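## Task

Find the yellow foam block, which sits on a shelf in one of the storage bays, and place it on the desk as the only thing moved there. Every other object must stay on its own shelf, table or counter. The robot must not tip over or finish leaning. The block has to rest on the desk by itself at the end, not held up by the robot. Finally open the gripper and back the robot away.

## Robot and tools

ROBOT. A Hello Robot Stretch 3 with a single arm: a two-wheeled base (0.33 m long, 0.34 m wide), a lift that slides up a mast, and a telescoping arm that reaches out to the robot's RIGHT, ending in a wrist (yaw, pitch, roll) and a two-finger gripper. The arm cannot reach forward; to shift the gripper along the robot's forward direction you drive the base. The base turns on the spot about the point midway between its wheels, 0.05 m behind its front edge; it cannot move sideways. With the arm in and the wrist folded, a turn sweeps a circle of radius 0.28 m; an unfolded, level gripper reaches past it.

FRAMES. Base frame: origin on the floor between the drive wheels, x forward, y left, z up. hand_pose in results is in this frame, at the point where closed fingertips meet. Odometry frame is the base frame at scene start; heading is positive to the left, -3.142 to 3.142.

execute_actions takes "actions", a list run in order (an empty list just returns the current state and images). Each action may hold "robot", "steps" (1 to 450 control steps, 30 per second) and "until". {"steps": n} alone waits. "robot" contains:
- "base": exactly one of {"translate_m": d}, a relative drive in metres from where the base is when the command begins, forward positive, |d| at most 1; or {"rotate_rad": d}, a relative turn on the spot in radians, left (counter-clockwise from above) positive, |d| at most 3.2.
- "joints": absolute targets by name, any subset; unnamed joints keep their targets. lift_m 0 to 1.1 (arm height on mast, m); arm_m 0 to 0.52 (extension, m); wrist_yaw_rad -1.345 to 4.42 (0 along the arm, positive toward the front, 3.0 folded over the base); wrist_pitch_rad -1.57 to 0.451 (0 level, negative tips fingers down); wrist_roll_rad -2.911 to 2.911 (0 fingers side by side); gripper_m -0.089 to 0.179 (larger is wider; actual fingertip gap is about 0.007 less when nearly shut, 0.025 less when fully open, and zero below 0.007); head_pan_rad -3.953 to 1.73 (0 forward, positive left, -1.57 faces along the arm); head_tilt_rad -1.53 to 0.419 (negative looks down).
- "contact_limits": {"arm_m": effort %} from 1 to 100, sent alongside an arm_m goal; the arm halts with contact_stop at that effort. Lower is softer; too low stops immediately.
- Or a list of up to 8 commands run one after another, which may include {"pause_s": s} (max 15). Or {"stop": true} to brake everything and clear the queue.
Base and joint motions begin together and continue across later actions and while you think. A new command takes over at once, discarding any older queue. A call with any invalid value is rejected entirely.

"until" ends an action early when all its conditions hold. To wait for everything to finish use "until": {"robot": {"status": "ended"}} with steps 450. Fields like lift_m, arm_m_status, base_status, queue, queue_left, refusals can be compared, e.g. {"lift_m": [">", 0.3]} or {"base_status": ["!=", "moving"]}. Use {"any": {"status": "ended"}} to stop when the first motion ends. Since "done" allows a tolerance, don't wait for an exact "=".

zoom_image: {"camera": one of head_camera, nav_camera, wrist_camera, "region": [x0, y0, x1, y1]} in pixels from the image's top-left, at most 504 by 504; gives a sharper crop of the latest image. finished_scene: {"scene": number}; ends the scene irreversibly and reports success.

RESULTS. base_status shows progress like (translate_m +0.12 of +0.30). Statuses: moving, done, off_target (came to rest short, may still push), contact_stop (arm or lift pushed firmly and went slack), time_out, stopped, not_commanded, torque_fault (wrist servo shut off for 10 s, joint limp). joint_goals, joint_status, measured_speeds, motor_effort (% of max, bracket = peak, noisy with fixed bias), refusals and queue/queue_left lines appear. lidar_m gives 12 distances in 30-degree sectors counter-clockwise from straight ahead (4th left, 7th behind, 10th right), in a plane 0.17 m up, so table tops are invisible. wrist_depth_mm and head_depth_mm are 7x7 grids of median depths. base_tilt (degrees) shows lean; an on_its_own line flags goals the robot changed itself, slack or switched-off joints, loads at rest, and tilt of 3 degrees or more. Lines starting refused: or dropped: name a failed goal (counting from 0); replaced: is informational.

SPEED. Full base speed (0.30 m/s, 1.9 rad/s) only with lift_m under 0.30, arm_m under 0.03 and wrist_yaw_rad above 2.54; otherwise 0.10 m/s and 0.63 rad/s.

GRIPPING. Command gripper_m smaller than the object's width to grasp; releasing needs a value at least 0.02 above where the fingers met the object. Readings and "done" do not prove a grasp, so check cameras. Overtight squeezing triggers a stall guard that weakens the grip; resend a different value to squeeze again.

SAFETY. Fold or unfold the wrist only with lift_m between 0.32 and 0.95, wrist_pitch_rad -0.4 and roll near 0; once folded the lift may go down to 0.25. With yaw below -0.4 keep pitch at -0.5 or lower. Pushing with the arm on something rigid while the gripper is above about 0.45 m can tip the robot, as can a repeat push after a contact_stop, raising the contact limit, driving while gripping or hooking something fixed, or snagging furniture (worst when reversing). If tilted, reverse the last move in small steps, pull the gripper free, and if needed lower lift_m to about 0.2. Avoid drops, slams and hard shoves; a loose object may occasionally be bumped by something external. Before finishing, let every motion settle, release the object so it rests on the desk unaided, and move the gripper away.

Each tool is called after "Request:" as name(argument=value, ...), one argument or row to a line, values as JSON.

## Session

Request:
execute_actions(
  actions=[],
)

Scene clock: 0.00 s.
robot.base_odometry: x=+0.000 y=+0.000 heading=+0.000 (m, m, rad; robot's odometry frame)
robot.turned_by_wheels: +0.000 (rad since the last result)
robot.turned_by_imu: +0.000 (rad since the last result)
robot.base_tilt: forward=-0.4 right=+1.5 (deg)
robot.lidar_m: 1.10 1.12 0.80 0.74 0.75 0.84 0.83 1.03 1.02 2.19 1.80 1.21
robot.head_depth_mm: 1097 1097 1098 1100 1100 1100 1100 / 1053 1065 1059 1057 1066 1054 1094 / 1061 1059 1059 1062 1061 1062 1070 / 1054 1056 1056 1050 1057 1055 1055 / 1045 1044 1044 1044 1044 1048 1045 / 1032 1037 1041 1037 1036 1038 1036 / 1028 1028 1030 1031 1029 1028 1032
robot.base_status: not_commanded
robot.joint_positions: lift_m=+0.432 arm_m=+0.003 wrist_yaw_rad=+3.007 wrist_pitch_rad=-0.555 wrist_roll_rad=-0.020 gripper_m=+0.037 head_pan_rad=-0.019 head_tilt_rad=-0.022
robot.joint_goals: lift_m=+0.432 arm_m=+0.003 wrist_yaw_rad=+3.007 wrist_pitch_rad=-0.555 wrist_roll_rad=-0.020 gripper_m=+0.037 head_pan_rad=-0.019 head_tilt_rad=-0.022
robot.joint_status: lift_m=not_commanded arm_m=not_commanded wrist_yaw_rad=not_commanded wrist_pitch_rad=not_commanded wrist_roll_rad=not_commanded gripper_m=not_commanded head_pan_rad=not_commanded head_tilt_rad=not_commanded
robot.measured_speeds: translate_m=+0.000 rotate_rad=+0.000 lift_m=+0.000 arm_m=+0.000 wrist_yaw_rad=+0.000 wrist_pitch_rad=+0.000 wrist_roll_rad=+0.000 head_pan_rad=+0.000 head_tilt_rad=+0.000
robot: refusals=0 queue=idle queue_left=0
robot.motor_effort: left_wheel=+0 right_wheel=-1 lift_m=+18 arm_m=-1 wrist_yaw_rad=+0 wrist_pitch_rad=+7 wrist_roll_rad=+1 gripper_m=+0 head_pan_rad=-1 head_tilt_rad=+3 (%)
robot.hand_pose: x=+0.0063 y=+0.0556 z=+0.4149 quat_wxyz=(+0.238, +0.685, +0.150, +0.672) (m; robot's base frame)
robot.wrist_depth_mm: 630 - 700 726 761 807 855 / 679 713 761 797 854 903 943 / 756 776 846 878 938 - - / 798 833 845 857 851 845 858 / 706 711 - 712 720 710 703 / 603 611 - 594 627 607 609 / 537 550 - - 529 538 541
pictures: head_camera (sideways: a quarter turn clockwise sets it upright), nav_camera (sideways: a quarter turn counterclockwise sets it upright), wrist_camera
Images, in order (width x height): head_camera 896x504, nav_camera 672x504, wrist_camera 644x364.

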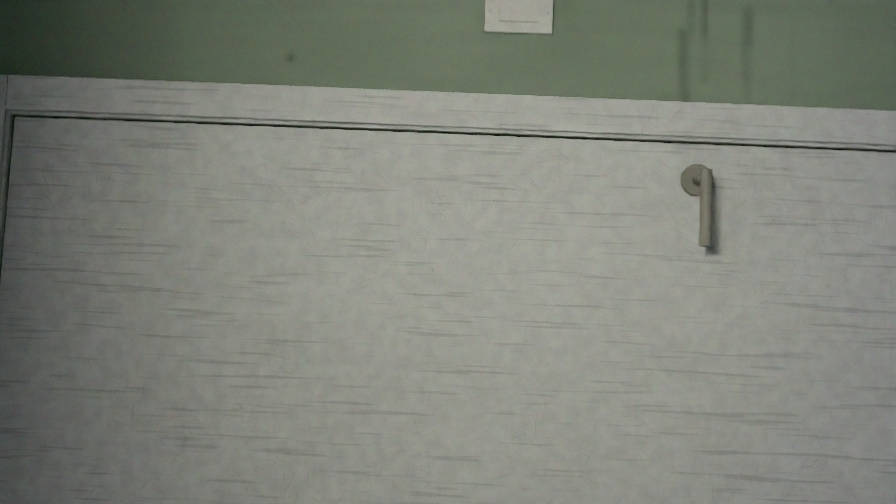

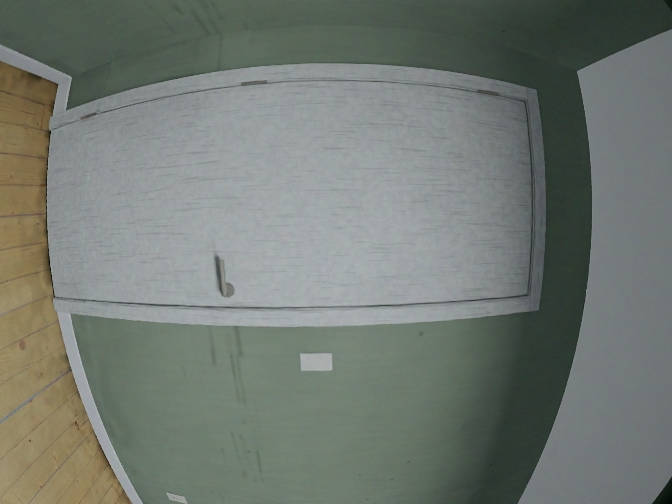

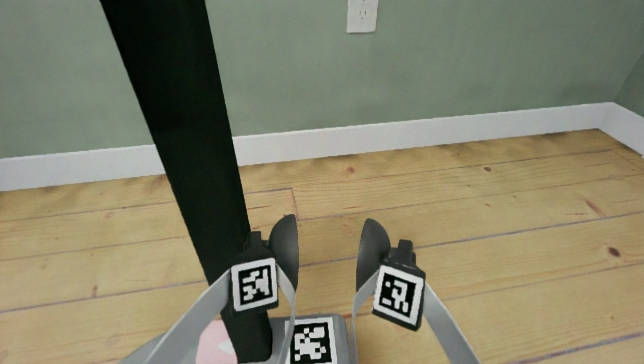

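Request:
execute_actions(
  actions=[
    {"robot":{"joints":{"head_pan_rad":-1.57,"head_tilt_rad":-0.5,"lift_m":0.25,"wrist_pitch_rad":-0.4}},"steps":450,"until":{"robot":{"status":"ended"}}},
  ],
)

Request:
execute_actions(
  actions=[
    {"robot":{"joints":{"head_pan_rad":-2.7}},"steps":450,"until":{"robot":{"status":"ended"}}},
  ],
)

Scene clock: 7.67 s.
robot.base_odometry: x=+0.000 y=+0.000 heading=+0.000 (m, m, rad; robot's odometry frame)
robot.turned_by_wheels: +0.000 (rad since the last result)
robot.turned_by_imu: -0.001 (rad since the last result)
robot.base_tilt: forward=-0.4 right=+1.5 (deg)
robot.lidar_m: 1.10 1.12 0.80 0.74 0.75 0.84 0.83 1.03 1.02 2.19 1.79 1.21
robot.head_depth_mm: 3349 2148 2151 2288 2094 1645 1335 / 3477 3723 - 2745 2075 1627 1330 / 3464 3751 - 2870 2068 1618 1325 / 3443 3748 3728 2864 2061 1629 1326 / 3444 3625 3911 2840 2065 1606 1327 / 3418 3571 3883 2793 2059 1608 1325 / 3406 3238 3232 2544 2046 1603 1318
robot.base_status: not_commanded
robot.joint_positions: lift_m=+0.250 arm_m=+0.003 wrist_yaw_rad=+3.007 wrist_pitch_rad=-0.420 wrist_roll_rad=-0.020 gripper_m=+0.037 head_pan_rad=-1.563 head_tilt_rad=-0.494
robot.joint_goals: lift_m=+0.250 arm_m=+0.003 wrist_yaw_rad=+3.007 wrist_pitch_rad=-0.400 wrist_roll_rad=-0.020 gripper_m=+0.037 head_pan_rad=-1.570 head_tilt_rad=-0.500
robot.joint_status: lift_m=done arm_m=not_commanded wrist_yaw_rad=not_commanded wrist_pitch_rad=done wrist_roll_rad=not_commanded gripper_m=not_commanded head_pan_rad=done head_tilt_rad=done
robot.measured_speeds: translate_m=+0.000 rotate_rad=+0.000 lift_m=+0.000 arm_m=+0.000 wrist_yaw_rad=+0.000 wrist_pitch_rad=+0.000 wrist_roll_rad=+0.000 head_pan_rad=+0.000 head_tilt_rad=+0.000
robot: refusals=0 queue=done queue_left=0
robot.motor_effort: left_wheel=-1(1) right_wheel=-1(1) lift_m=+17(19) arm_m=-1(1) wrist_yaw_rad=+0(0) wrist_pitch_rad=+12(13) wrist_roll_rad=+0(0) gripper_m=+0(0) head_pan_rad=-4(47) head_tilt_rad=-2(25) (%)
robot.hand_pose: x=+0.0088 y=+0.0745 z=+0.2623 quat_wxyz=(+0.193, +0.693, +0.103, +0.687) (m; robot's base frame)
robot.wrist_depth_mm: 617 - 676 710 741 785 828 / 666 687 735 773 802 859 907 / 710 729 794 814 866 905 932 / 698 699 720 713 717 725 726 / 559 555 595 572 584 577 580 / 464 483 - - 491 471 476 / - - - - 394 409 409
pictures: head_camera (sideways: a quarter turn clockwise sets it upright), nav_camera (sideways: a quarter turn counterclockwise sets it upright), wrist_camera
Images, in order (width x height): head_camera 896x504, nav_camera 672x504, wrist_camera 644x364.

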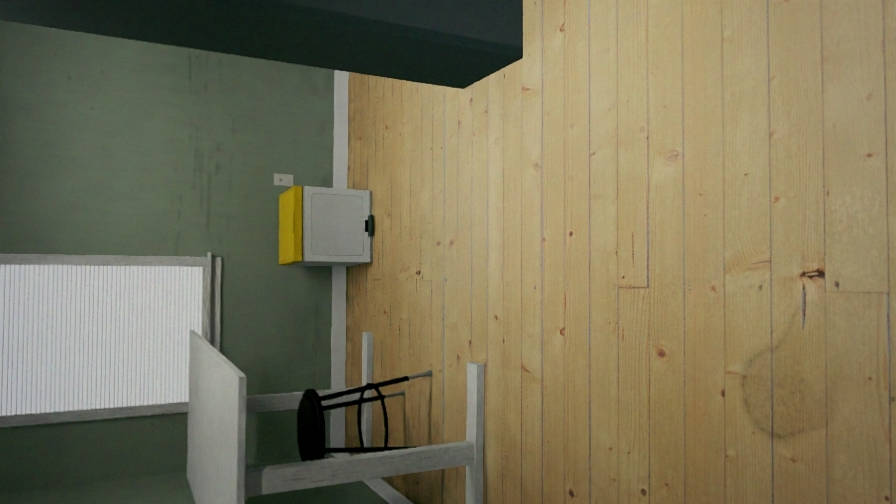

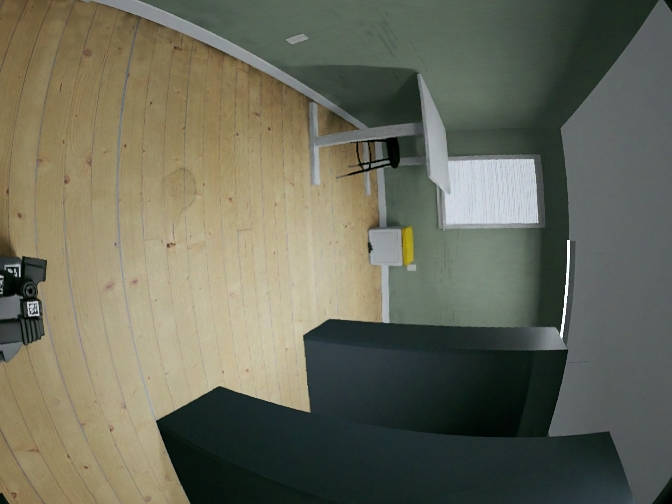

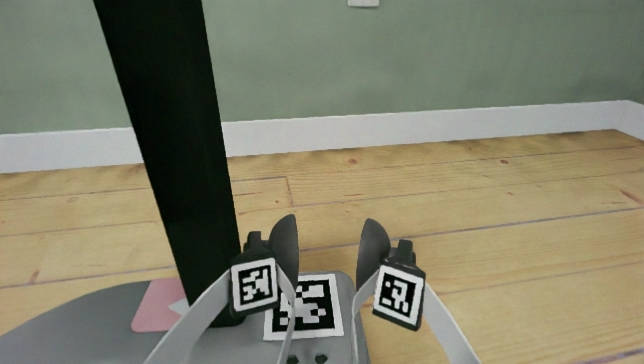

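Scene clock: 8.80 s.
robot.base_odometry: x=+0.000 y=+0.000 heading=+0.000 (m, m, rad; robot's odometry frame)
robot.turned_by_wheels: +0.000 (rad since the last result)
robot.turned_by_imu: +0.000 (rad since the last result)
robot.base_tilt: forward=-0.4 right=+1.5 (deg)
robot.lidar_m: 1.10 1.12 0.80 0.74 0.75 0.84 0.83 1.03 1.02 2.18 1.80 1.21
robot.head_depth_mm: 2202 2334 2538 2657 2080 1633 1338 / 2242 2429 2617 2730 2091 1630 1331 / 1716 1903 2176 2464 2077 1617 1334 / 1346 1463 1607 1785 1926 1613 1332 / 1102 1181 1282 1391 1521 1567 1318 / 935 992 1063 1139 1223 1354 1328 / 824 888 965 1083 1216 1406 1317
robot.base_status: not_commanded
robot.joint_positions: lift_m=+0.250 arm_m=+0.003 wrist_yaw_rad=+3.007 wrist_pitch_rad=-0.420 wrist_roll_rad=-0.020 gripper_m=+0.037 head_pan_rad=-2.693 head_tilt_rad=-0.494
robot.joint_goals: lift_m=+0.250 arm_m=+0.003 wrist_yaw_rad=+3.007 wrist_pitch_rad=-0.400 wrist_roll_rad=-0.020 gripper_m=+0.037 head_pan_rad=-2.700 head_tilt_rad=-0.500
robot.joint_status: lift_m=done arm_m=not_commanded wrist_yaw_rad=not_commanded wrist_pitch_rad=done wrist_roll_rad=not_commanded gripper_m=not_commanded head_pan_rad=done head_tilt_rad=done
robot.measured_speeds: translate_m=+0.000 rotate_rad=+0.000 lift_m=+0.000 arm_m=+0.000 wrist_yaw_rad=+0.000 wrist_pitch_rad=+0.000 wrist_roll_rad=+0.000 head_pan_rad=+0.000 head_tilt_rad=+0.000
robot: refusals=0 queue=done queue_left=0
robot.motor_effort: left_wheel=+0(1) right_wheel=+0(1) lift_m=+17(16) arm_m=-1(1) wrist_yaw_rad=+0(0) wrist_pitch_rad=+12(12) wrist_roll_rad=+0(1) gripper_m=+0(0) head_pan_rad=-4(50) head_tilt_rad=-3(3) (%)
robot.hand_pose: x=+0.0088 y=+0.0745 z=+0.2623 quat_wxyz=(+0.193, +0.693, +0.103, +0.687) (m; robot's base frame)
robot.wrist_depth_mm: 617 - 679 710 735 780 830 / 664 683 730 763 812 860 927 / 711 746 780 821 855 901 935 / 702 701 717 723 720 721 736 / 563 558 591 575 591 578 573 / 467 481 - - 490 476 476 / - - - - 391 405 407
pictures: head_camera (sideways: a quarter turn clockwise sets it upright), nav_camera (sideways: a quarter turn counterclockwise sets it upright), wrist_camera
Images, in order (width x height): head_camera 896x504, nav_camera 672x504, wrist_camera 644x364.

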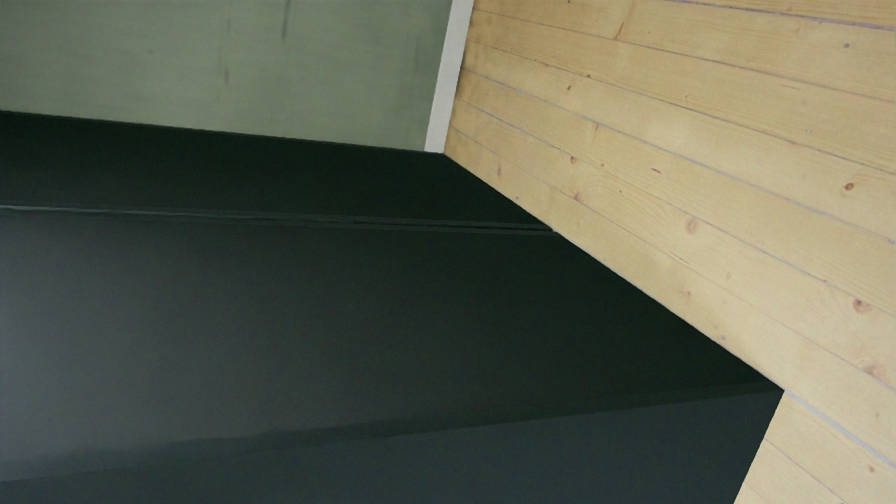

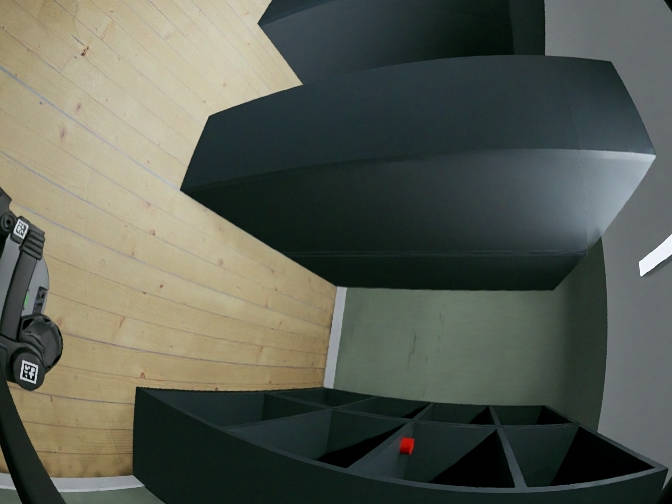

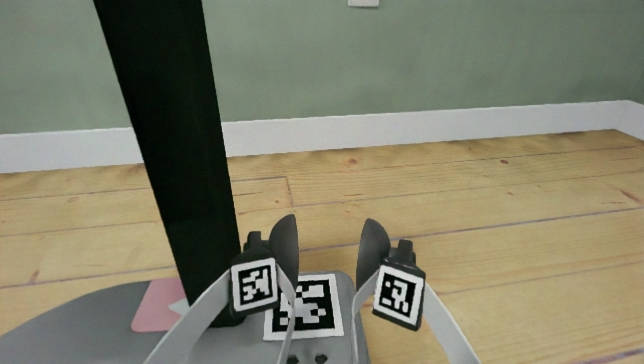

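Request:
execute_actions(
  actions=[
    {"robot":[{"base":{"rotate_rad":-1.75},"joints":{"head_pan_rad":-1.9,"head_tilt_rad":-0.35}},{"base":{"translate_m":0.55}}],"steps":450,"until":{"robot":{"status":"ended"}}},
  ],
)

Scene clock: 28.30 s.
robot.base_odometry: x=-0.098 y=-0.541 heading=-1.750 (m, m, rad; robot's odometry frame)
robot.turned_by_wheels: -1.750 (rad since the last result)
robot.turned_by_imu: -1.754 (rad since the last result)
robot.base_tilt: forward=-0.5 right=+1.5 (deg)
robot.lidar_m: 1.62 1.96 1.47 1.27 1.27 1.44 1.27 1.27 1.02 1.72 0.65 0.74
robot.head_depth_mm: 1424 1437 1516 1033 1077 1153 1283 / 1603 1614 1696 1742 1523 1645 1388 / 1592 1673 1772 1904 1592 1760 1482 / 1504 1585 1670 1818 1938 1795 1480 / 2242 2383 2546 2324 2295 1864 1465 / 2211 2312 2483 2608 2527 1857 1460 / 2138 2256 2354 2520 2487 1839 1447
robot.base_status: done (translate_m +0.5500 of +0.5500)
robot.joint_positions: lift_m=+0.250 arm_m=+0.003 wrist_yaw_rad=+3.007 wrist_pitch_rad=-0.420 wrist_roll_rad=-0.020 gripper_m=+0.037 head_pan_rad=-1.907 head_tilt_rad=-0.359
robot.joint_goals: lift_m=+0.250 arm_m=+0.003 wrist_yaw_rad=+3.007 wrist_pitch_rad=-0.400 wrist_roll_rad=-0.020 gripper_m=+0.037 head_pan_rad=-1.900 head_tilt_rad=-0.350
robot.joint_status: lift_m=done arm_m=not_commanded wrist_yaw_rad=not_commanded wrist_pitch_rad=done wrist_roll_rad=not_commanded gripper_m=not_commanded head_pan_rad=done head_tilt_rad=done
robot.measured_speeds: translate_m=+0.000 rotate_rad=+0.000 lift_m=+0.000 arm_m=+0.000 wrist_yaw_rad=+0.000 wrist_pitch_rad=+0.000 wrist_roll_rad=+0.000 head_pan_rad=+0.000 head_tilt_rad=+0.000
robot: refusals=0 queue=done queue_left=0
robot.motor_effort: left_wheel=+1(10) right_wheel=-3(7) lift_m=+17(17) arm_m=-1(1) wrist_yaw_rad=+0(0) wrist_pitch_rad=+12(12) wrist_roll_rad=+1(0) gripper_m=+0(1) head_pan_rad=+3(46) head_tilt_rad=+4(15) (%)
robot.hand_pose: x=+0.0088 y=+0.0746 z=+0.2625 quat_wxyz=(+0.193, +0.693, +0.103, +0.687) (m; robot's base frame)
robot.wrist_depth_mm: 945 - - - - - - / - - - - - - - / 955 942 952 968 966 - - / 704 698 724 712 728 731 731 / 556 562 592 569 581 576 577 / 466 484 - - 494 475 481 / - - - - 394 405 407
pictures: head_camera (sideways: a quarter turn clockwise sets it upright), nav_camera (sideways: a quarter turn counterclockwise sets it upright), wrist_camera
Images, in order (width x height): head_camera 896x504, nav_camera 672x504, wrist_camera 644x364.

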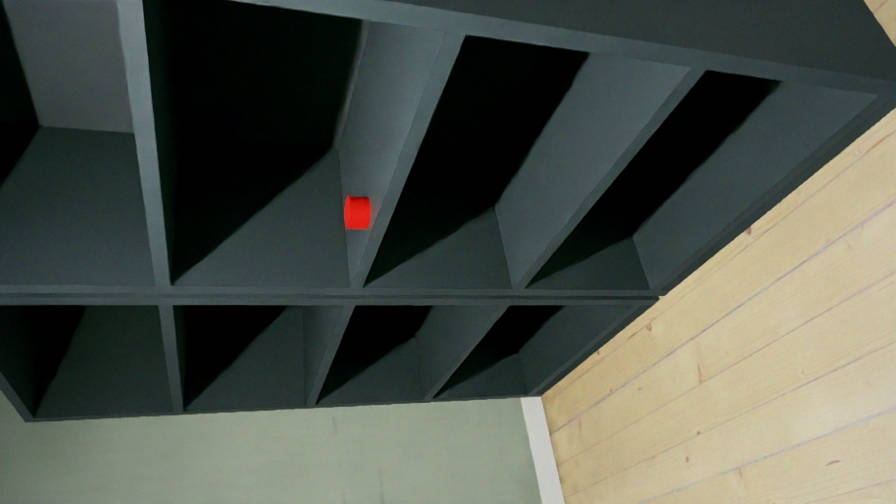

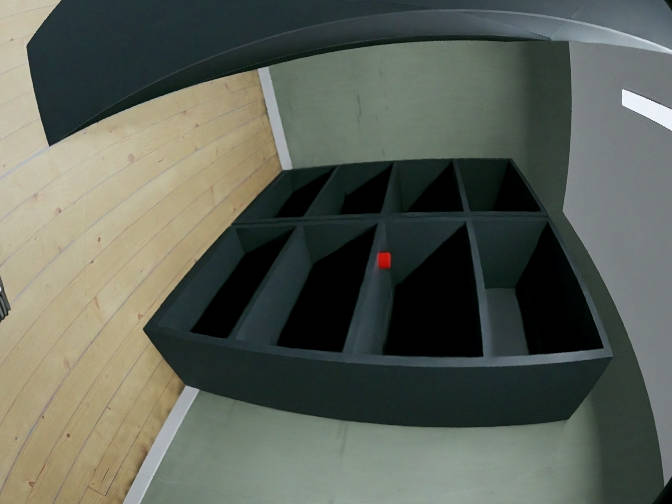

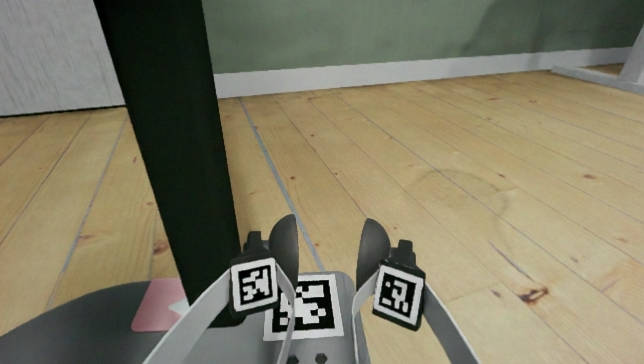

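Request:
execute_actions(
  actions=[
    {"robot":[{"base":{"rotate_rad":0.15},"joints":{"head_pan_rad":-2.0}},{"base":{"translate_m":1.0}},{"base":{"translate_m":0.3}}],"steps":450,"until":{"robot":{"status":"ended"}}},
  ],
)

Scene clock: 44.23 s.
robot.base_odometry: x=-0.136 y=-1.841 heading=-1.600 (m, m, rad; robot's odometry frame)
robot.turned_by_wheels: +0.150 (rad since the last result)
robot.turned_by_imu: +0.148 (rad since the last result)
robot.base_tilt: forward=-0.5 right=+1.4 (deg)
robot.lidar_m: 1.74 1.53 1.09 1.42 1.44 1.81 2.55 0.86 1.48 1.47 0.52 0.61
robot.head_depth_mm: 1410 1415 1493 1179 1527 1159 1368 / 1438 1520 1622 1706 1517 1585 1395 / 1361 1448 1535 1667 1597 1762 1433 / 1359 1431 1519 1621 1735 1787 1483 / 2119 2237 2342 2469 2391 1850 1476 / 2040 2170 2273 2454 2513 1854 1463 / 1979 2072 2186 2348 2387 1841 1460
robot.base_status: done (translate_m +0.3000 of +0.3000)
robot.joint_positions: lift_m=+0.250 arm_m=+0.003 wrist_yaw_rad=+3.007 wrist_pitch_rad=-0.419 wrist_roll_rad=-0.020 gripper_m=+0.037 head_pan_rad=-1.993 head_tilt_rad=-0.359
robot.joint_goals: lift_m=+0.250 arm_m=+0.003 wrist_yaw_rad=+3.007 wrist_pitch_rad=-0.400 wrist_roll_rad=-0.020 gripper_m=+0.037 head_pan_rad=-2.000 head_tilt_rad=-0.350
robot.joint_status: lift_m=done arm_m=not_commanded wrist_yaw_rad=not_commanded wrist_pitch_rad=done wrist_roll_rad=not_commanded gripper_m=not_commanded head_pan_rad=done head_tilt_rad=done
robot.measured_speeds: translate_m=+0.000 rotate_rad=+0.000 lift_m=+0.000 arm_m=+0.000 wrist_yaw_rad=+0.000 wrist_pitch_rad=+0.000 wrist_roll_rad=+0.000 head_pan_rad=+0.000 head_tilt_rad=+0.000
robot: refusals=0 queue=done queue_left=0
robot.motor_effort: left_wheel=-2(7) right_wheel=+2(9) lift_m=+16(17) arm_m=-1(1) wrist_yaw_rad=+0(0) wrist_pitch_rad=+12(12) wrist_roll_rad=+0(0) gripper_m=+0(0) head_pan_rad=-4(16) head_tilt_rad=+4(4) (%)
robot.hand_pose: x=+0.0088 y=+0.0746 z=+0.2625 quat_wxyz=(+0.193, +0.693, +0.102, +0.687) (m; robot's base frame)
robot.wrist_depth_mm: - - - - - - - / - - - - - - - / 931 935 967 977 947 - - / 704 706 711 726 723 727 737 / 555 556 594 567 591 566 575 / 465 480 - - 493 481 477 / - - - - 392 408 407
pictures: head_camera (sideways: a quarter turn clockwise sets it upright), nav_camera (sideways: a quarter turn counterclockwise sets it upright), wrist_camera
Images, in order (width x height): head_camera 896x504, nav_camera 672x504, wrist_camera 644x364.

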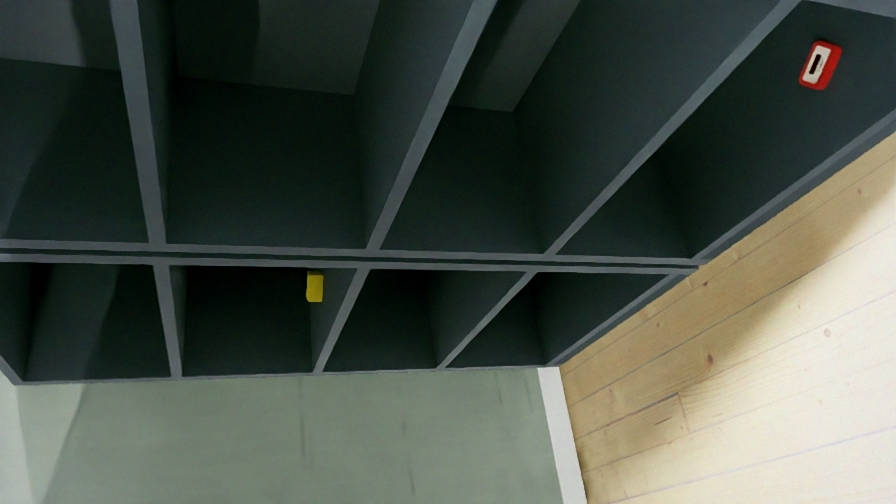

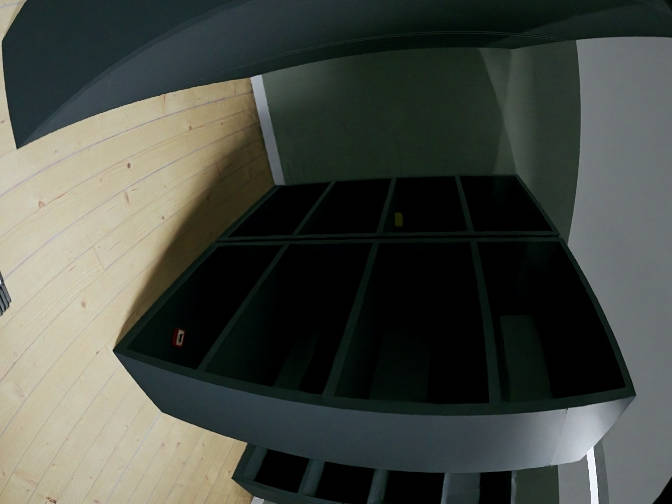

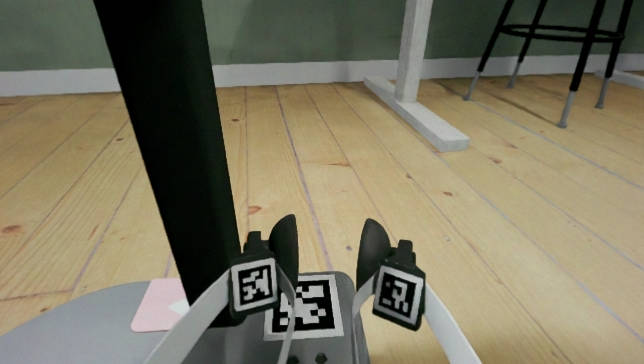

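Request:
execute_actions(
  actions=[
    {"robot":[{"base":{"translate_m":-0.14}},{"base":{"rotate_rad":-1.46},"joints":{"head_pan_rad":-1.57,"head_tilt_rad":-0.6}},{"base":{"translate_m":1.0}},{"base":{"translate_m":0.5}}],"steps":450,"until":{"robot":{"status":"ended"}}},
    {"robot":[{"joints":{"lift_m":0.8}},{"joints":{"wrist_yaw_rad":0,"gripper_m":0.15}},{"joints":{"wrist_pitch_rad":0}}],"steps":450,"until":{"robot":{"status":"ended"}}},
  ],
)

Scene clock: 89.70 s.
robot.base_odometry: x=-1.627 y=-1.823 heading=-3.060 (m, m, rad; robot's odometry frame)
robot.turned_by_wheels: -1.460 (rad since the last result)
robot.turned_by_imu: -1.467 (rad since the last result)
robot.base_tilt: forward=-0.5 right=+1.5 (deg)
robot.lidar_m: 0.87 0.48 0.35 0.34 0.35 0.48 2.52 1.12 1.07 0.58 1.07 0.90
robot.head_depth_mm: 454 890 777 656 1088 905 1178 / 468 509 566 630 751 866 1185 / 774 586 573 637 760 834 - / 848 934 811 1170 1081 924 1163 / 854 942 809 1180 1079 921 1177 / 860 947 805 1191 1076 922 1177 / 864 956 802 1198 1070 947 1172
robot.base_status: done (translate_m +0.5000 of +0.5000)
robot.joint_positions: lift_m=+0.800 arm_m=+0.003 wrist_yaw_rad=+0.002 wrist_pitch_rad=-0.023 wrist_roll_rad=-0.020 gripper_m=+0.150 head_pan_rad=-1.577 head_tilt_rad=-0.593
robot.joint_goals: lift_m=+0.800 arm_m=+0.003 wrist_yaw_rad=+0.000 wrist_pitch_rad=+0.000 wrist_roll_rad=-0.020 gripper_m=+0.150 head_pan_rad=-1.570 head_tilt_rad=-0.600
robot.joint_status: lift_m=done arm_m=not_commanded wrist_yaw_rad=done wrist_pitch_rad=done wrist_roll_rad=not_commanded gripper_m=done head_pan_rad=done head_tilt_rad=done
robot.measured_speeds: translate_m=+0.000 rotate_rad=+0.000 lift_m=+0.000 arm_m=+0.000 wrist_yaw_rad=+0.000 wrist_pitch_rad=+0.000 wrist_roll_rad=+0.000 head_pan_rad=+0.000 head_tilt_rad=+0.000
robot: refusals=0 queue=done queue_left=0
robot.motor_effort: left_wheel=+1(9) right_wheel=-2(8) lift_m=+21(21) arm_m=-1(1) wrist_yaw_rad=-1(2) wrist_pitch_rad=+14(12) wrist_roll_rad=+0(0) gripper_m=+0(81) head_pan_rad=+3(35) head_tilt_rad=-3(20) (%)
robot.hand_pose: x=-0.0209 y=-0.4033 z=+0.9085 quat_wxyz=(+0.714, +0.009, -0.700, -0.008) (m; robot's base frame)
robot.wrist_depth_mm: 755 750 741 722 310 706 698 / 768 768 747 740 370 729 716 / 337 337 332 328 324 321 318 / 809 796 787 784 443 762 752 / 832 819 809 788 422 789 778 / 847 - 824 796 402 - 792 / 643 649 669 539 626 669 708
pictures: head_camera (sideways: a quarter turn clockwise sets it upright), nav_camera (sideways: a quarter turn counterclockwise sets it upright), wrist_camera
Images, in order (width x height): head_camera 896x504, nav_camera 672x504, wrist_camera 644x364.

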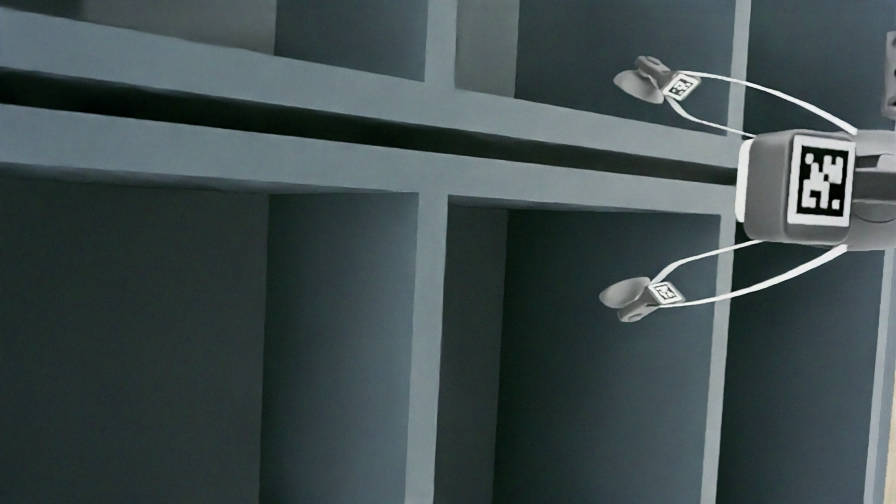

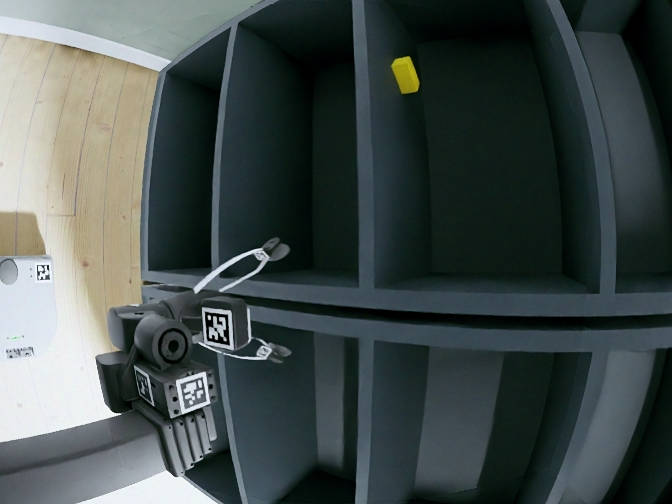

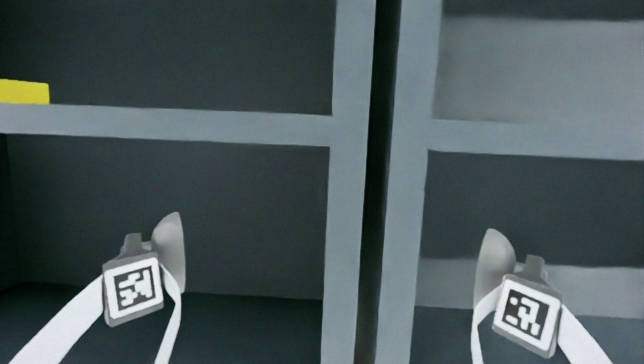

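Request:
execute_actions(
  actions=[
    {"robot":{"base":{"translate_m":0.5},"joints":{"lift_m":0.9,"head_tilt_rad":-0.45}},"steps":450,"until":{"robot":{"status":"ended"}}},
  ],
)

Scene clock: 100.70 s.
robot.base_odometry: x=-2.125 y=-1.864 heading=-3.060 (m, m, rad; robot's odometry frame)
robot.turned_by_wheels: +0.000 (rad since the last result)
robot.turned_by_imu: -0.002 (rad since the last result)
robot.base_tilt: forward=-0.4 right=+1.5 (deg)
robot.lidar_m: 0.37 0.39 0.35 0.34 0.35 0.48 1.33 0.82 0.78 1.03 0.53 0.39
robot.head_depth_mm: 839 902 974 751 1146 965 833 / 844 909 982 749 1160 1012 854 / 850 915 979 743 1165 1063 - / 852 918 984 738 1178 1022 871 / 860 927 989 734 1178 982 870 / 863 931 990 732 1126 983 868 / 735 793 813 728 846 871 868
robot.base_status: done (translate_m +0.5000 of +0.5000)
robot.joint_positions: lift_m=+0.900 arm_m=+0.003 wrist_yaw_rad=+0.002 wrist_pitch_rad=-0.022 wrist_roll_rad=-0.020 gripper_m=+0.150 head_pan_rad=-1.577 head_tilt_rad=-0.458
robot.joint_goals: lift_m=+0.900 arm_m=+0.003 wrist_yaw_rad=+0.000 wrist_pitch_rad=+0.000 wrist_roll_rad=-0.020 gripper_m=+0.150 head_pan_rad=-1.570 head_tilt_rad=-0.450
robot.joint_status: lift_m=done arm_m=not_commanded wrist_yaw_rad=done wrist_pitch_rad=done wrist_roll_rad=not_commanded gripper_m=done head_pan_rad=done head_tilt_rad=done
robot.measured_speeds: translate_m=+0.000 rotate_rad=+0.000 lift_m=+0.000 arm_m=+0.000 wrist_yaw_rad=+0.000 wrist_pitch_rad=+0.000 wrist_roll_rad=+0.000 head_pan_rad=+0.000 head_tilt_rad=+0.000
robot: refusals=0 queue=done queue_left=0
robot.motor_effort: left_wheel=+1(5) right_wheel=-3(4) lift_m=+21(21) arm_m=-1(1) wrist_yaw_rad=-1(1) wrist_pitch_rad=+13(14) wrist_roll_rad=+0(0) gripper_m=+0(0) head_pan_rad=+4(4) head_tilt_rad=+5(16) (%)
robot.hand_pose: x=-0.0210 y=-0.4033 z=+1.0089 quat_wxyz=(+0.714, +0.009, -0.700, -0.007) (m; robot's base frame)
robot.wrist_depth_mm: 379 539 743 727 721 719 605 / 383 550 754 752 734 724 595 / 386 553 768 769 745 746 586 / 374 467 497 492 581 626 533 / 367 353 350 346 341 338 334 / 387 - 817 807 819 - 581 / 383 576 820 842 815 813 544
pictures: head_camera (sideways: a quarter turn clockwise sets it upright), nav_camera (sideways: a quarter turn counterclockwise sets it upright), wrist_camera
Images, in order (width x height): head_camera 896x504, nav_camera 672x504, wrist_camera 644x364.

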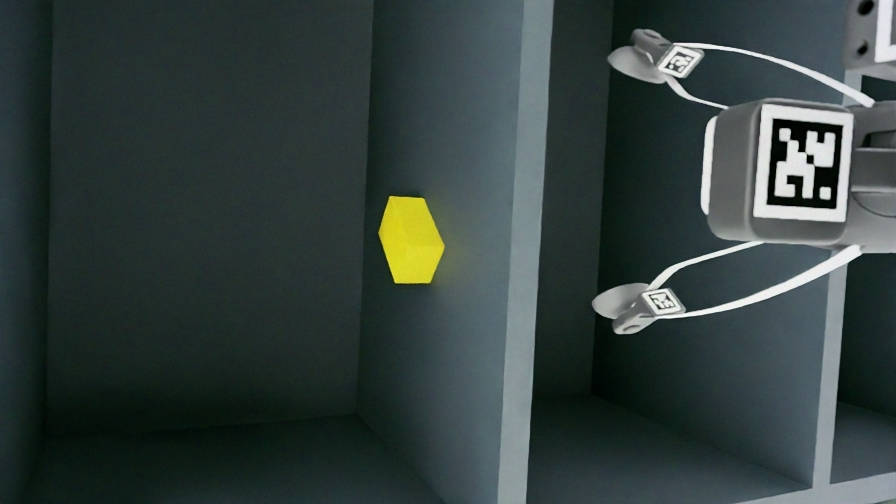

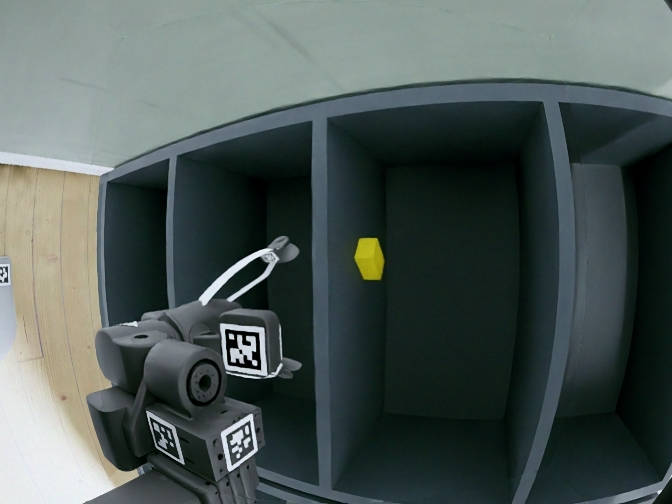

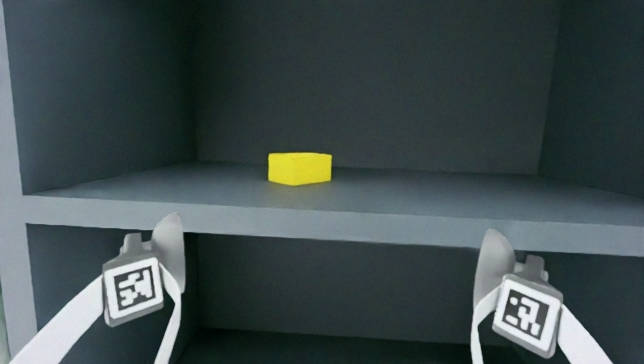

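Request:
execute_actions(
  actions=[
    {"robot":[{"base":{"translate_m":0.05},"joints":{"lift_m":0.92}},{"joints":{"arm_m":0.24},"contact_limits":{"arm_m":20}}],"steps":450,"until":{"robot":{"status":"ended"}}},
  ],
)

Scene clock: 113.10 s.
robot.base_odometry: x=-2.175 y=-1.868 heading=-3.060 (m, m, rad; robot's odometry frame)
robot.turned_by_wheels: +0.000 (rad since the last result)
robot.turned_by_imu: -0.001 (rad since the last result)
robot.base_tilt: forward=-0.5 right=+1.5 (deg)
robot.lidar_m: 0.32 0.34 0.35 0.34 0.35 0.48 1.32 0.82 0.81 1.03 0.46 0.34
robot.head_depth_mm: 840 901 972 828 - 967 854 / 841 905 980 849 - 961 851 / 845 913 981 777 - 962 853 / 855 920 986 761 1184 988 875 / 862 926 989 733 1176 983 871 / 837 911 957 731 1011 949 868 / 646 668 685 659 713 775 832
robot.base_status: done (translate_m +0.0500 of +0.0500)
robot.joint_positions: lift_m=+0.920 arm_m=+0.240 wrist_yaw_rad=+0.001 wrist_pitch_rad=-0.022 wrist_roll_rad=-0.020 gripper_m=+0.150 head_pan_rad=-1.577 head_tilt_rad=-0.458
robot.joint_goals: lift_m=+0.920 arm_m=+0.240 wrist_yaw_rad=+0.000 wrist_pitch_rad=+0.000 wrist_roll_rad=-0.020 gripper_m=+0.150 head_pan_rad=-1.570 head_tilt_rad=-0.450
robot.joint_status: lift_m=done arm_m=done wrist_yaw_rad=done wrist_pitch_rad=done wrist_roll_rad=not_commanded gripper_m=done head_pan_rad=done head_tilt_rad=done
robot.measured_speeds: translate_m=+0.000 rotate_rad=+0.000 lift_m=+0.000 arm_m=+0.000 wrist_yaw_rad=+0.000 wrist_pitch_rad=+0.000 wrist_roll_rad=+0.000 head_pan_rad=+0.000 head_tilt_rad=+0.000
robot: refusals=0 queue=done queue_left=0
robot.motor_effort: left_wheel=+1(6) right_wheel=-3(3) lift_m=+20(20) arm_m=+3(4) wrist_yaw_rad=-1(1) wrist_pitch_rad=+13(13) wrist_roll_rad=+1(0) gripper_m=+0(0) head_pan_rad=+4(4) head_tilt_rad=+3(3) (%)
robot.contact_limits: arm_m 20 (drawing in: default 24, maximum 39; extending or still: default 31, maximum 51)
robot.hand_pose: x=-0.0212 y=-0.6403 z=+1.0290 quat_wxyz=(+0.714, +0.008, -0.700, -0.008) (m; robot's base frame)
robot.wrist_depth_mm: 333 462 515 513 504 502 499 / 336 469 529 524 513 513 507 / 338 473 540 538 531 528 520 / 342 450 550 543 538 532 533 / 292 328 306 270 332 353 362 / 202 - 209 215 221 - 232 / - 155 158 161 164 158 171
pictures: head_camera (sideways: a quarter turn clockwise sets it upright), nav_camera (sideways: a quarter turn counterclockwise sets it upright), wrist_camera
Images, in order (width x height): head_camera 896x504, nav_camera 672x504, wrist_camera 644x364.

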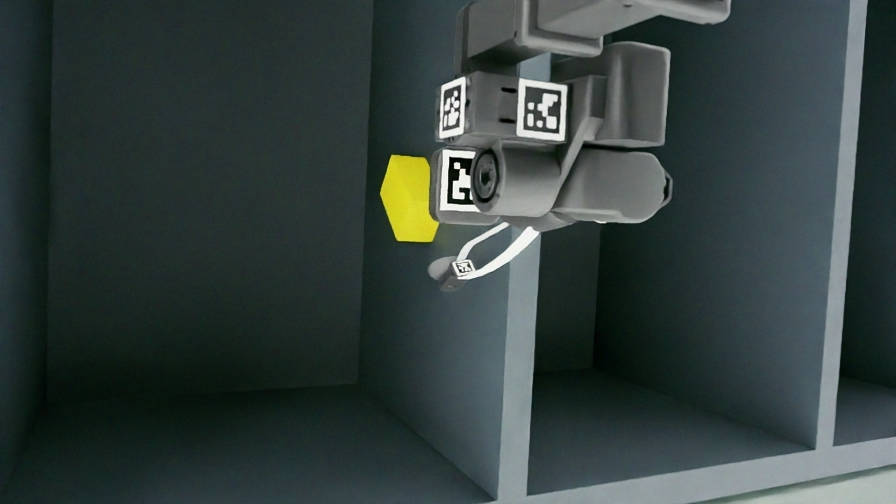

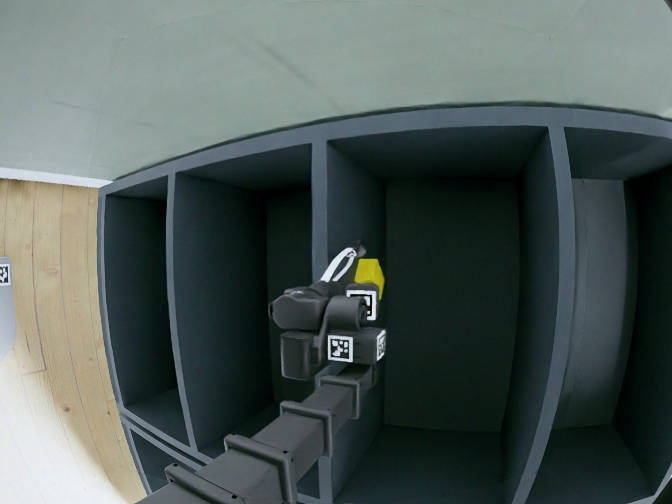

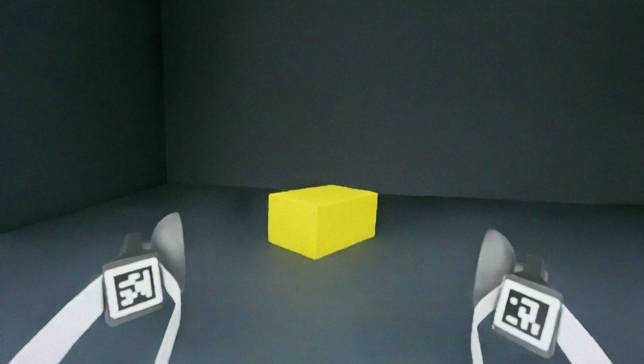

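Request:
execute_actions(
  actions=[
    {"robot":[{"base":{"translate_m":0.1},"joints":{"wrist_yaw_rad":-0.4,"wrist_pitch_rad":-0.12,"gripper_m":0.175}},{"joints":{"arm_m":0.36},"contact_limits":{"arm_m":20}}],"steps":450,"until":{"robot":{"status":"ended"}}},
  ],
)

Scene clock: 131.13 s.
robot.base_odometry: x=-2.275 y=-1.876 heading=-3.060 (m, m, rad; robot's odometry frame)
robot.turned_by_wheels: +0.000 (rad since the last result)
robot.turned_by_imu: +0.004 (rad since the last result)
robot.base_tilt: forward=-0.8 right=+1.0 (deg)
robot.lidar_m: 0.22 0.23 0.32 0.33 0.35 0.48 1.35 0.89 0.95 0.66 0.32 0.23
robot.head_depth_mm: 845 908 984 886 1172 1005 862 / 855 915 989 - 1178 1004 864 / 856 920 996 - 1194 1001 860 / 861 930 1004 758 1187 1007 885 / 754 912 977 754 1074 970 883 / 563 584 605 628 686 744 820 / 483 517 547 578 591 605 619
robot.base_status: done (translate_m +0.1000 of +0.1000)
robot.joint_positions: lift_m=+0.920 arm_m=+0.359 wrist_yaw_rad=-0.411 wrist_pitch_rad=-0.138 wrist_roll_rad=-0.026 gripper_m=+0.175 head_pan_rad=-1.577 head_tilt_rad=-0.457
robot.joint_goals: lift_m=+0.920 arm_m=+0.360 wrist_yaw_rad=-0.400 wrist_pitch_rad=-0.120 wrist_roll_rad=-0.026 gripper_m=+0.175 head_pan_rad=-1.570 head_tilt_rad=-0.450
robot.joint_status: lift_m=done arm_m=done wrist_yaw_rad=done wrist_pitch_rad=done wrist_roll_rad=not_commanded gripper_m=done head_pan_rad=done head_tilt_rad=done
robot.measured_speeds: translate_m=+0.000 rotate_rad=+0.000 lift_m=+0.000 arm_m=+0.000 wrist_yaw_rad=+0.000 wrist_pitch_rad=+0.000 wrist_roll_rad=+0.000 head_pan_rad=+0.000 head_tilt_rad=+0.000
robot: refusals=0 queue=done queue_left=0
robot.on_its_own: arm_m is at rest, and its effort (+15) is outside its rest range (-14 to +14)
robot.motor_effort: left_wheel=-1(8) right_wheel=-2(5) lift_m=+18(21) arm_m=+15(18) wrist_yaw_rad=+7(8) wrist_pitch_rad=+10(13) wrist_roll_rad=+2(3) gripper_m=-2(81) head_pan_rad=+3(3) head_tilt_rad=+3(4) (%)
robot.contact_limits: arm_m 20 (drawing in: default 24, maximum 39; extending or still: default 31, maximum 51)
robot.hand_pose: x=-0.1215 y=-0.7332 z=+0.9997 quat_wxyz=(+0.690, -0.093, -0.691, -0.193) (m; robot's base frame)
robot.wrist_depth_mm: 336 363 396 433 482 538 496 / 347 376 409 455 500 558 506 / 360 387 425 471 536 584 508 / 331 343 284 222 380 396 412 / 216 236 177 190 237 243 247 / - 155 165 168 171 173 178 / 123 129 131 132 134 135 -
pictures: head_camera (sideways: a quarter turn clockwise sets it upright), nav_camera (sideways: a quarter turn counterclockwise sets it upright), wrist_camera
Images, in order (width x height): head_camera 896x504, nav_camera 672x504, wrist_camera 644x364.

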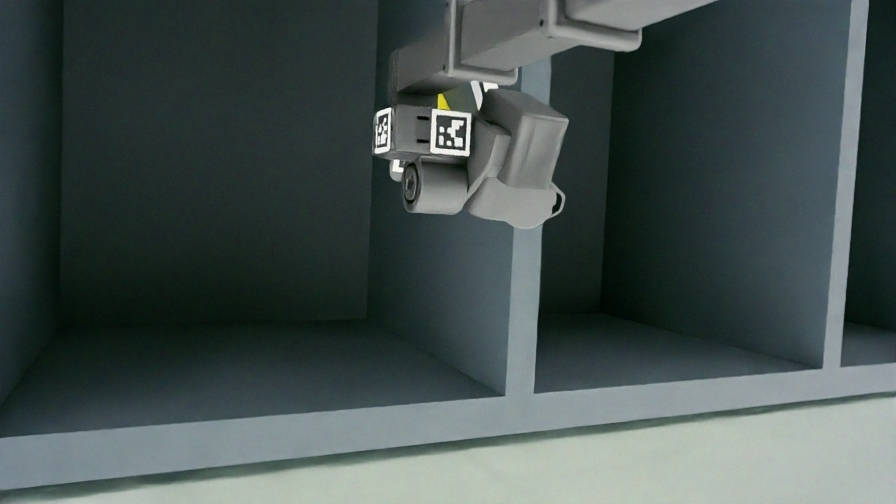

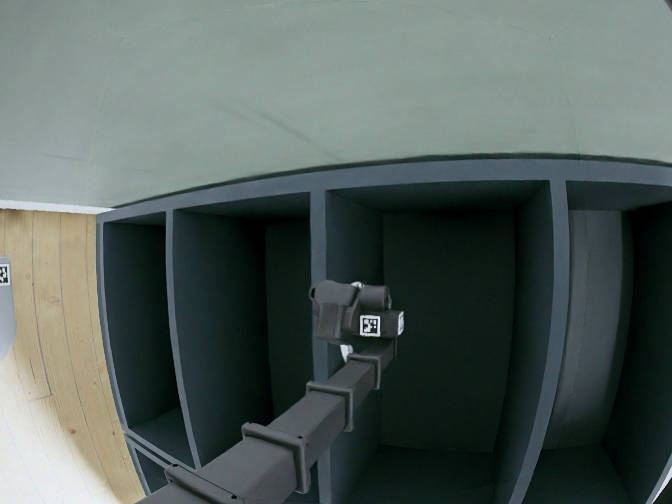

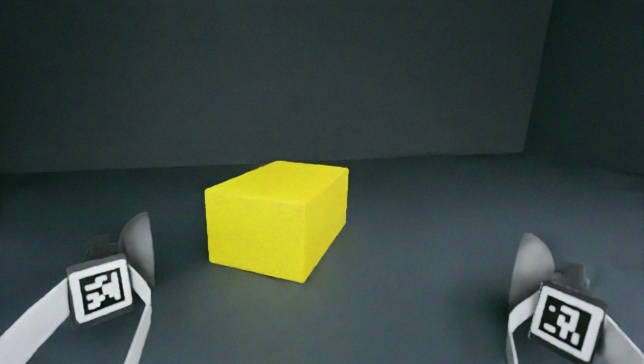

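Request:
execute_actions(
  actions=[
    {"robot":[{"joints":{"arm_m":0.345}},{"joints":{"lift_m":0.978}},{"joints":{"wrist_pitch_rad":-0.33}},{"joints":{"arm_m":0.43},"contact_limits":{"arm_m":14}}],"steps":450,"until":{"robot":{"status":"ended"}}},
  ],
)

Scene clock: 150.97 s.
robot.base_odometry: x=-2.275 y=-1.876 heading=-3.060 (m, m, rad; robot's odometry frame)
robot.turned_by_wheels: +0.000 (rad since the last result)
robot.turned_by_imu: -0.007 (rad since the last result)
robot.base_tilt: forward=-0.4 right=+1.5 (deg)
robot.lidar_m: 0.23 0.23 0.32 0.34 0.35 0.48 1.33 0.88 0.95 0.67 0.32 0.23
robot.head_depth_mm: 839 899 956 - 1152 1001 860 / 845 906 954 704 1159 993 857 / 847 912 967 665 1166 994 856 / 853 919 986 740 1179 991 875 / 802 904 968 735 1089 955 873 / 562 581 600 618 673 737 823 / 473 505 537 575 590 605 620
robot.base_status: done (translate_m +0.1000 of +0.1000)
robot.joint_positions: lift_m=+0.978 arm_m=+0.430 wrist_yaw_rad=-0.401 wrist_pitch_rad=-0.344 wrist_roll_rad=-0.019 gripper_m=+0.175 head_pan_rad=-1.577 head_tilt_rad=-0.457
robot.joint_goals: lift_m=+0.978 arm_m=+0.430 wrist_yaw_rad=-0.400 wrist_pitch_rad=-0.330 wrist_roll_rad=-0.019 gripper_m=+0.175 head_pan_rad=-1.570 head_tilt_rad=-0.450
robot.joint_status: lift_m=done arm_m=done wrist_yaw_rad=done wrist_pitch_rad=done wrist_roll_rad=not_commanded gripper_m=done head_pan_rad=done head_tilt_rad=done
robot.measured_speeds: translate_m=+0.000 rotate_rad=+0.000 lift_m=+0.000 arm_m=+0.000 wrist_yaw_rad=+0.000 wrist_pitch_rad=+0.000 wrist_roll_rad=+0.000 head_pan_rad=+0.000 head_tilt_rad=+0.000
robot: refusals=0 queue=done queue_left=0
robot.motor_effort: left_wheel=+0(4) right_wheel=+0(3) lift_m=+21(21) arm_m=+3(15) wrist_yaw_rad=+1(7) wrist_pitch_rad=+8(11) wrist_roll_rad=+0(3) gripper_m=+0(1) head_pan_rad=+4(3) head_tilt_rad=+4(3) (%)
robot.contact_limits: arm_m 14 (drawing in: default 24, maximum 39; extending or still: default 31, maximum 51)
robot.hand_pose: x=-0.1126 y=-0.7892 z=+1.0076 quat_wxyz=(+0.666, -0.018, -0.700, -0.258) (m; robot's base frame)
robot.wrist_depth_mm: 274 292 317 349 383 427 464 / 290 310 338 374 413 468 490 / 308 325 357 385 404 416 423 / 264 267 270 189 279 281 286 / 204 215 207 136 193 215 216 / - 164 156 113 165 172 174 / 135 140 135 118 139 142 148
pictures: head_camera (sideways: a quarter turn clockwise sets it upright), nav_camera (sideways: a quarter turn counterclockwise sets it upright), wrist_camera
Images, in order (width x height): head_camera 896x504, nav_camera 672x504, wrist_camera 644x364.

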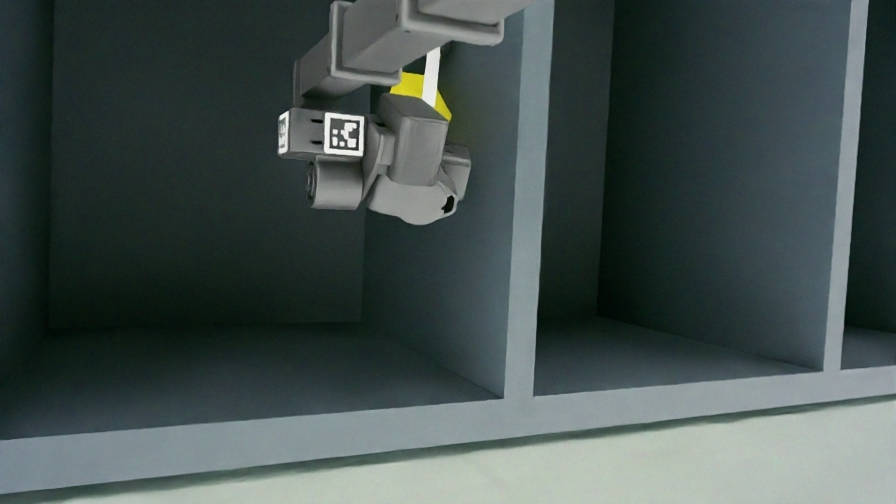

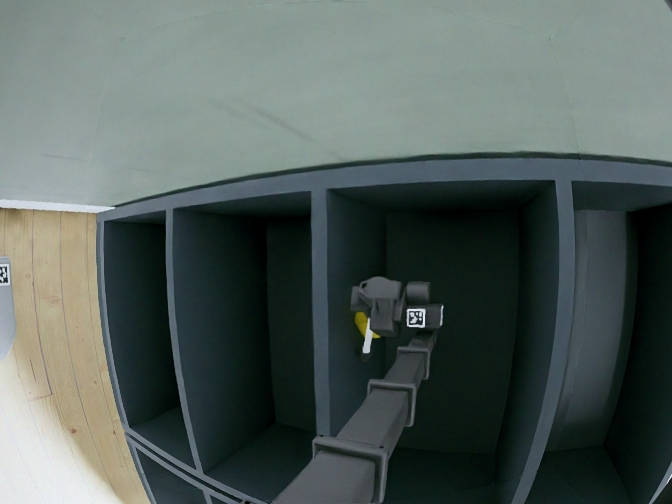

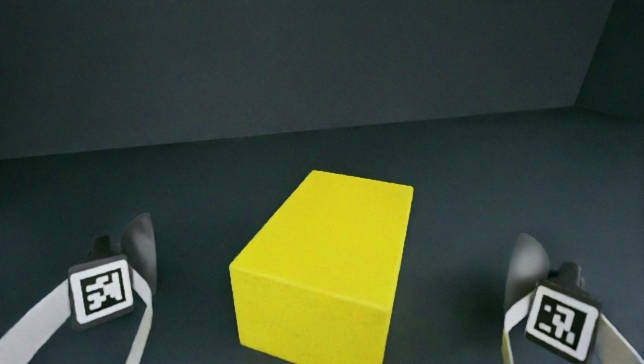

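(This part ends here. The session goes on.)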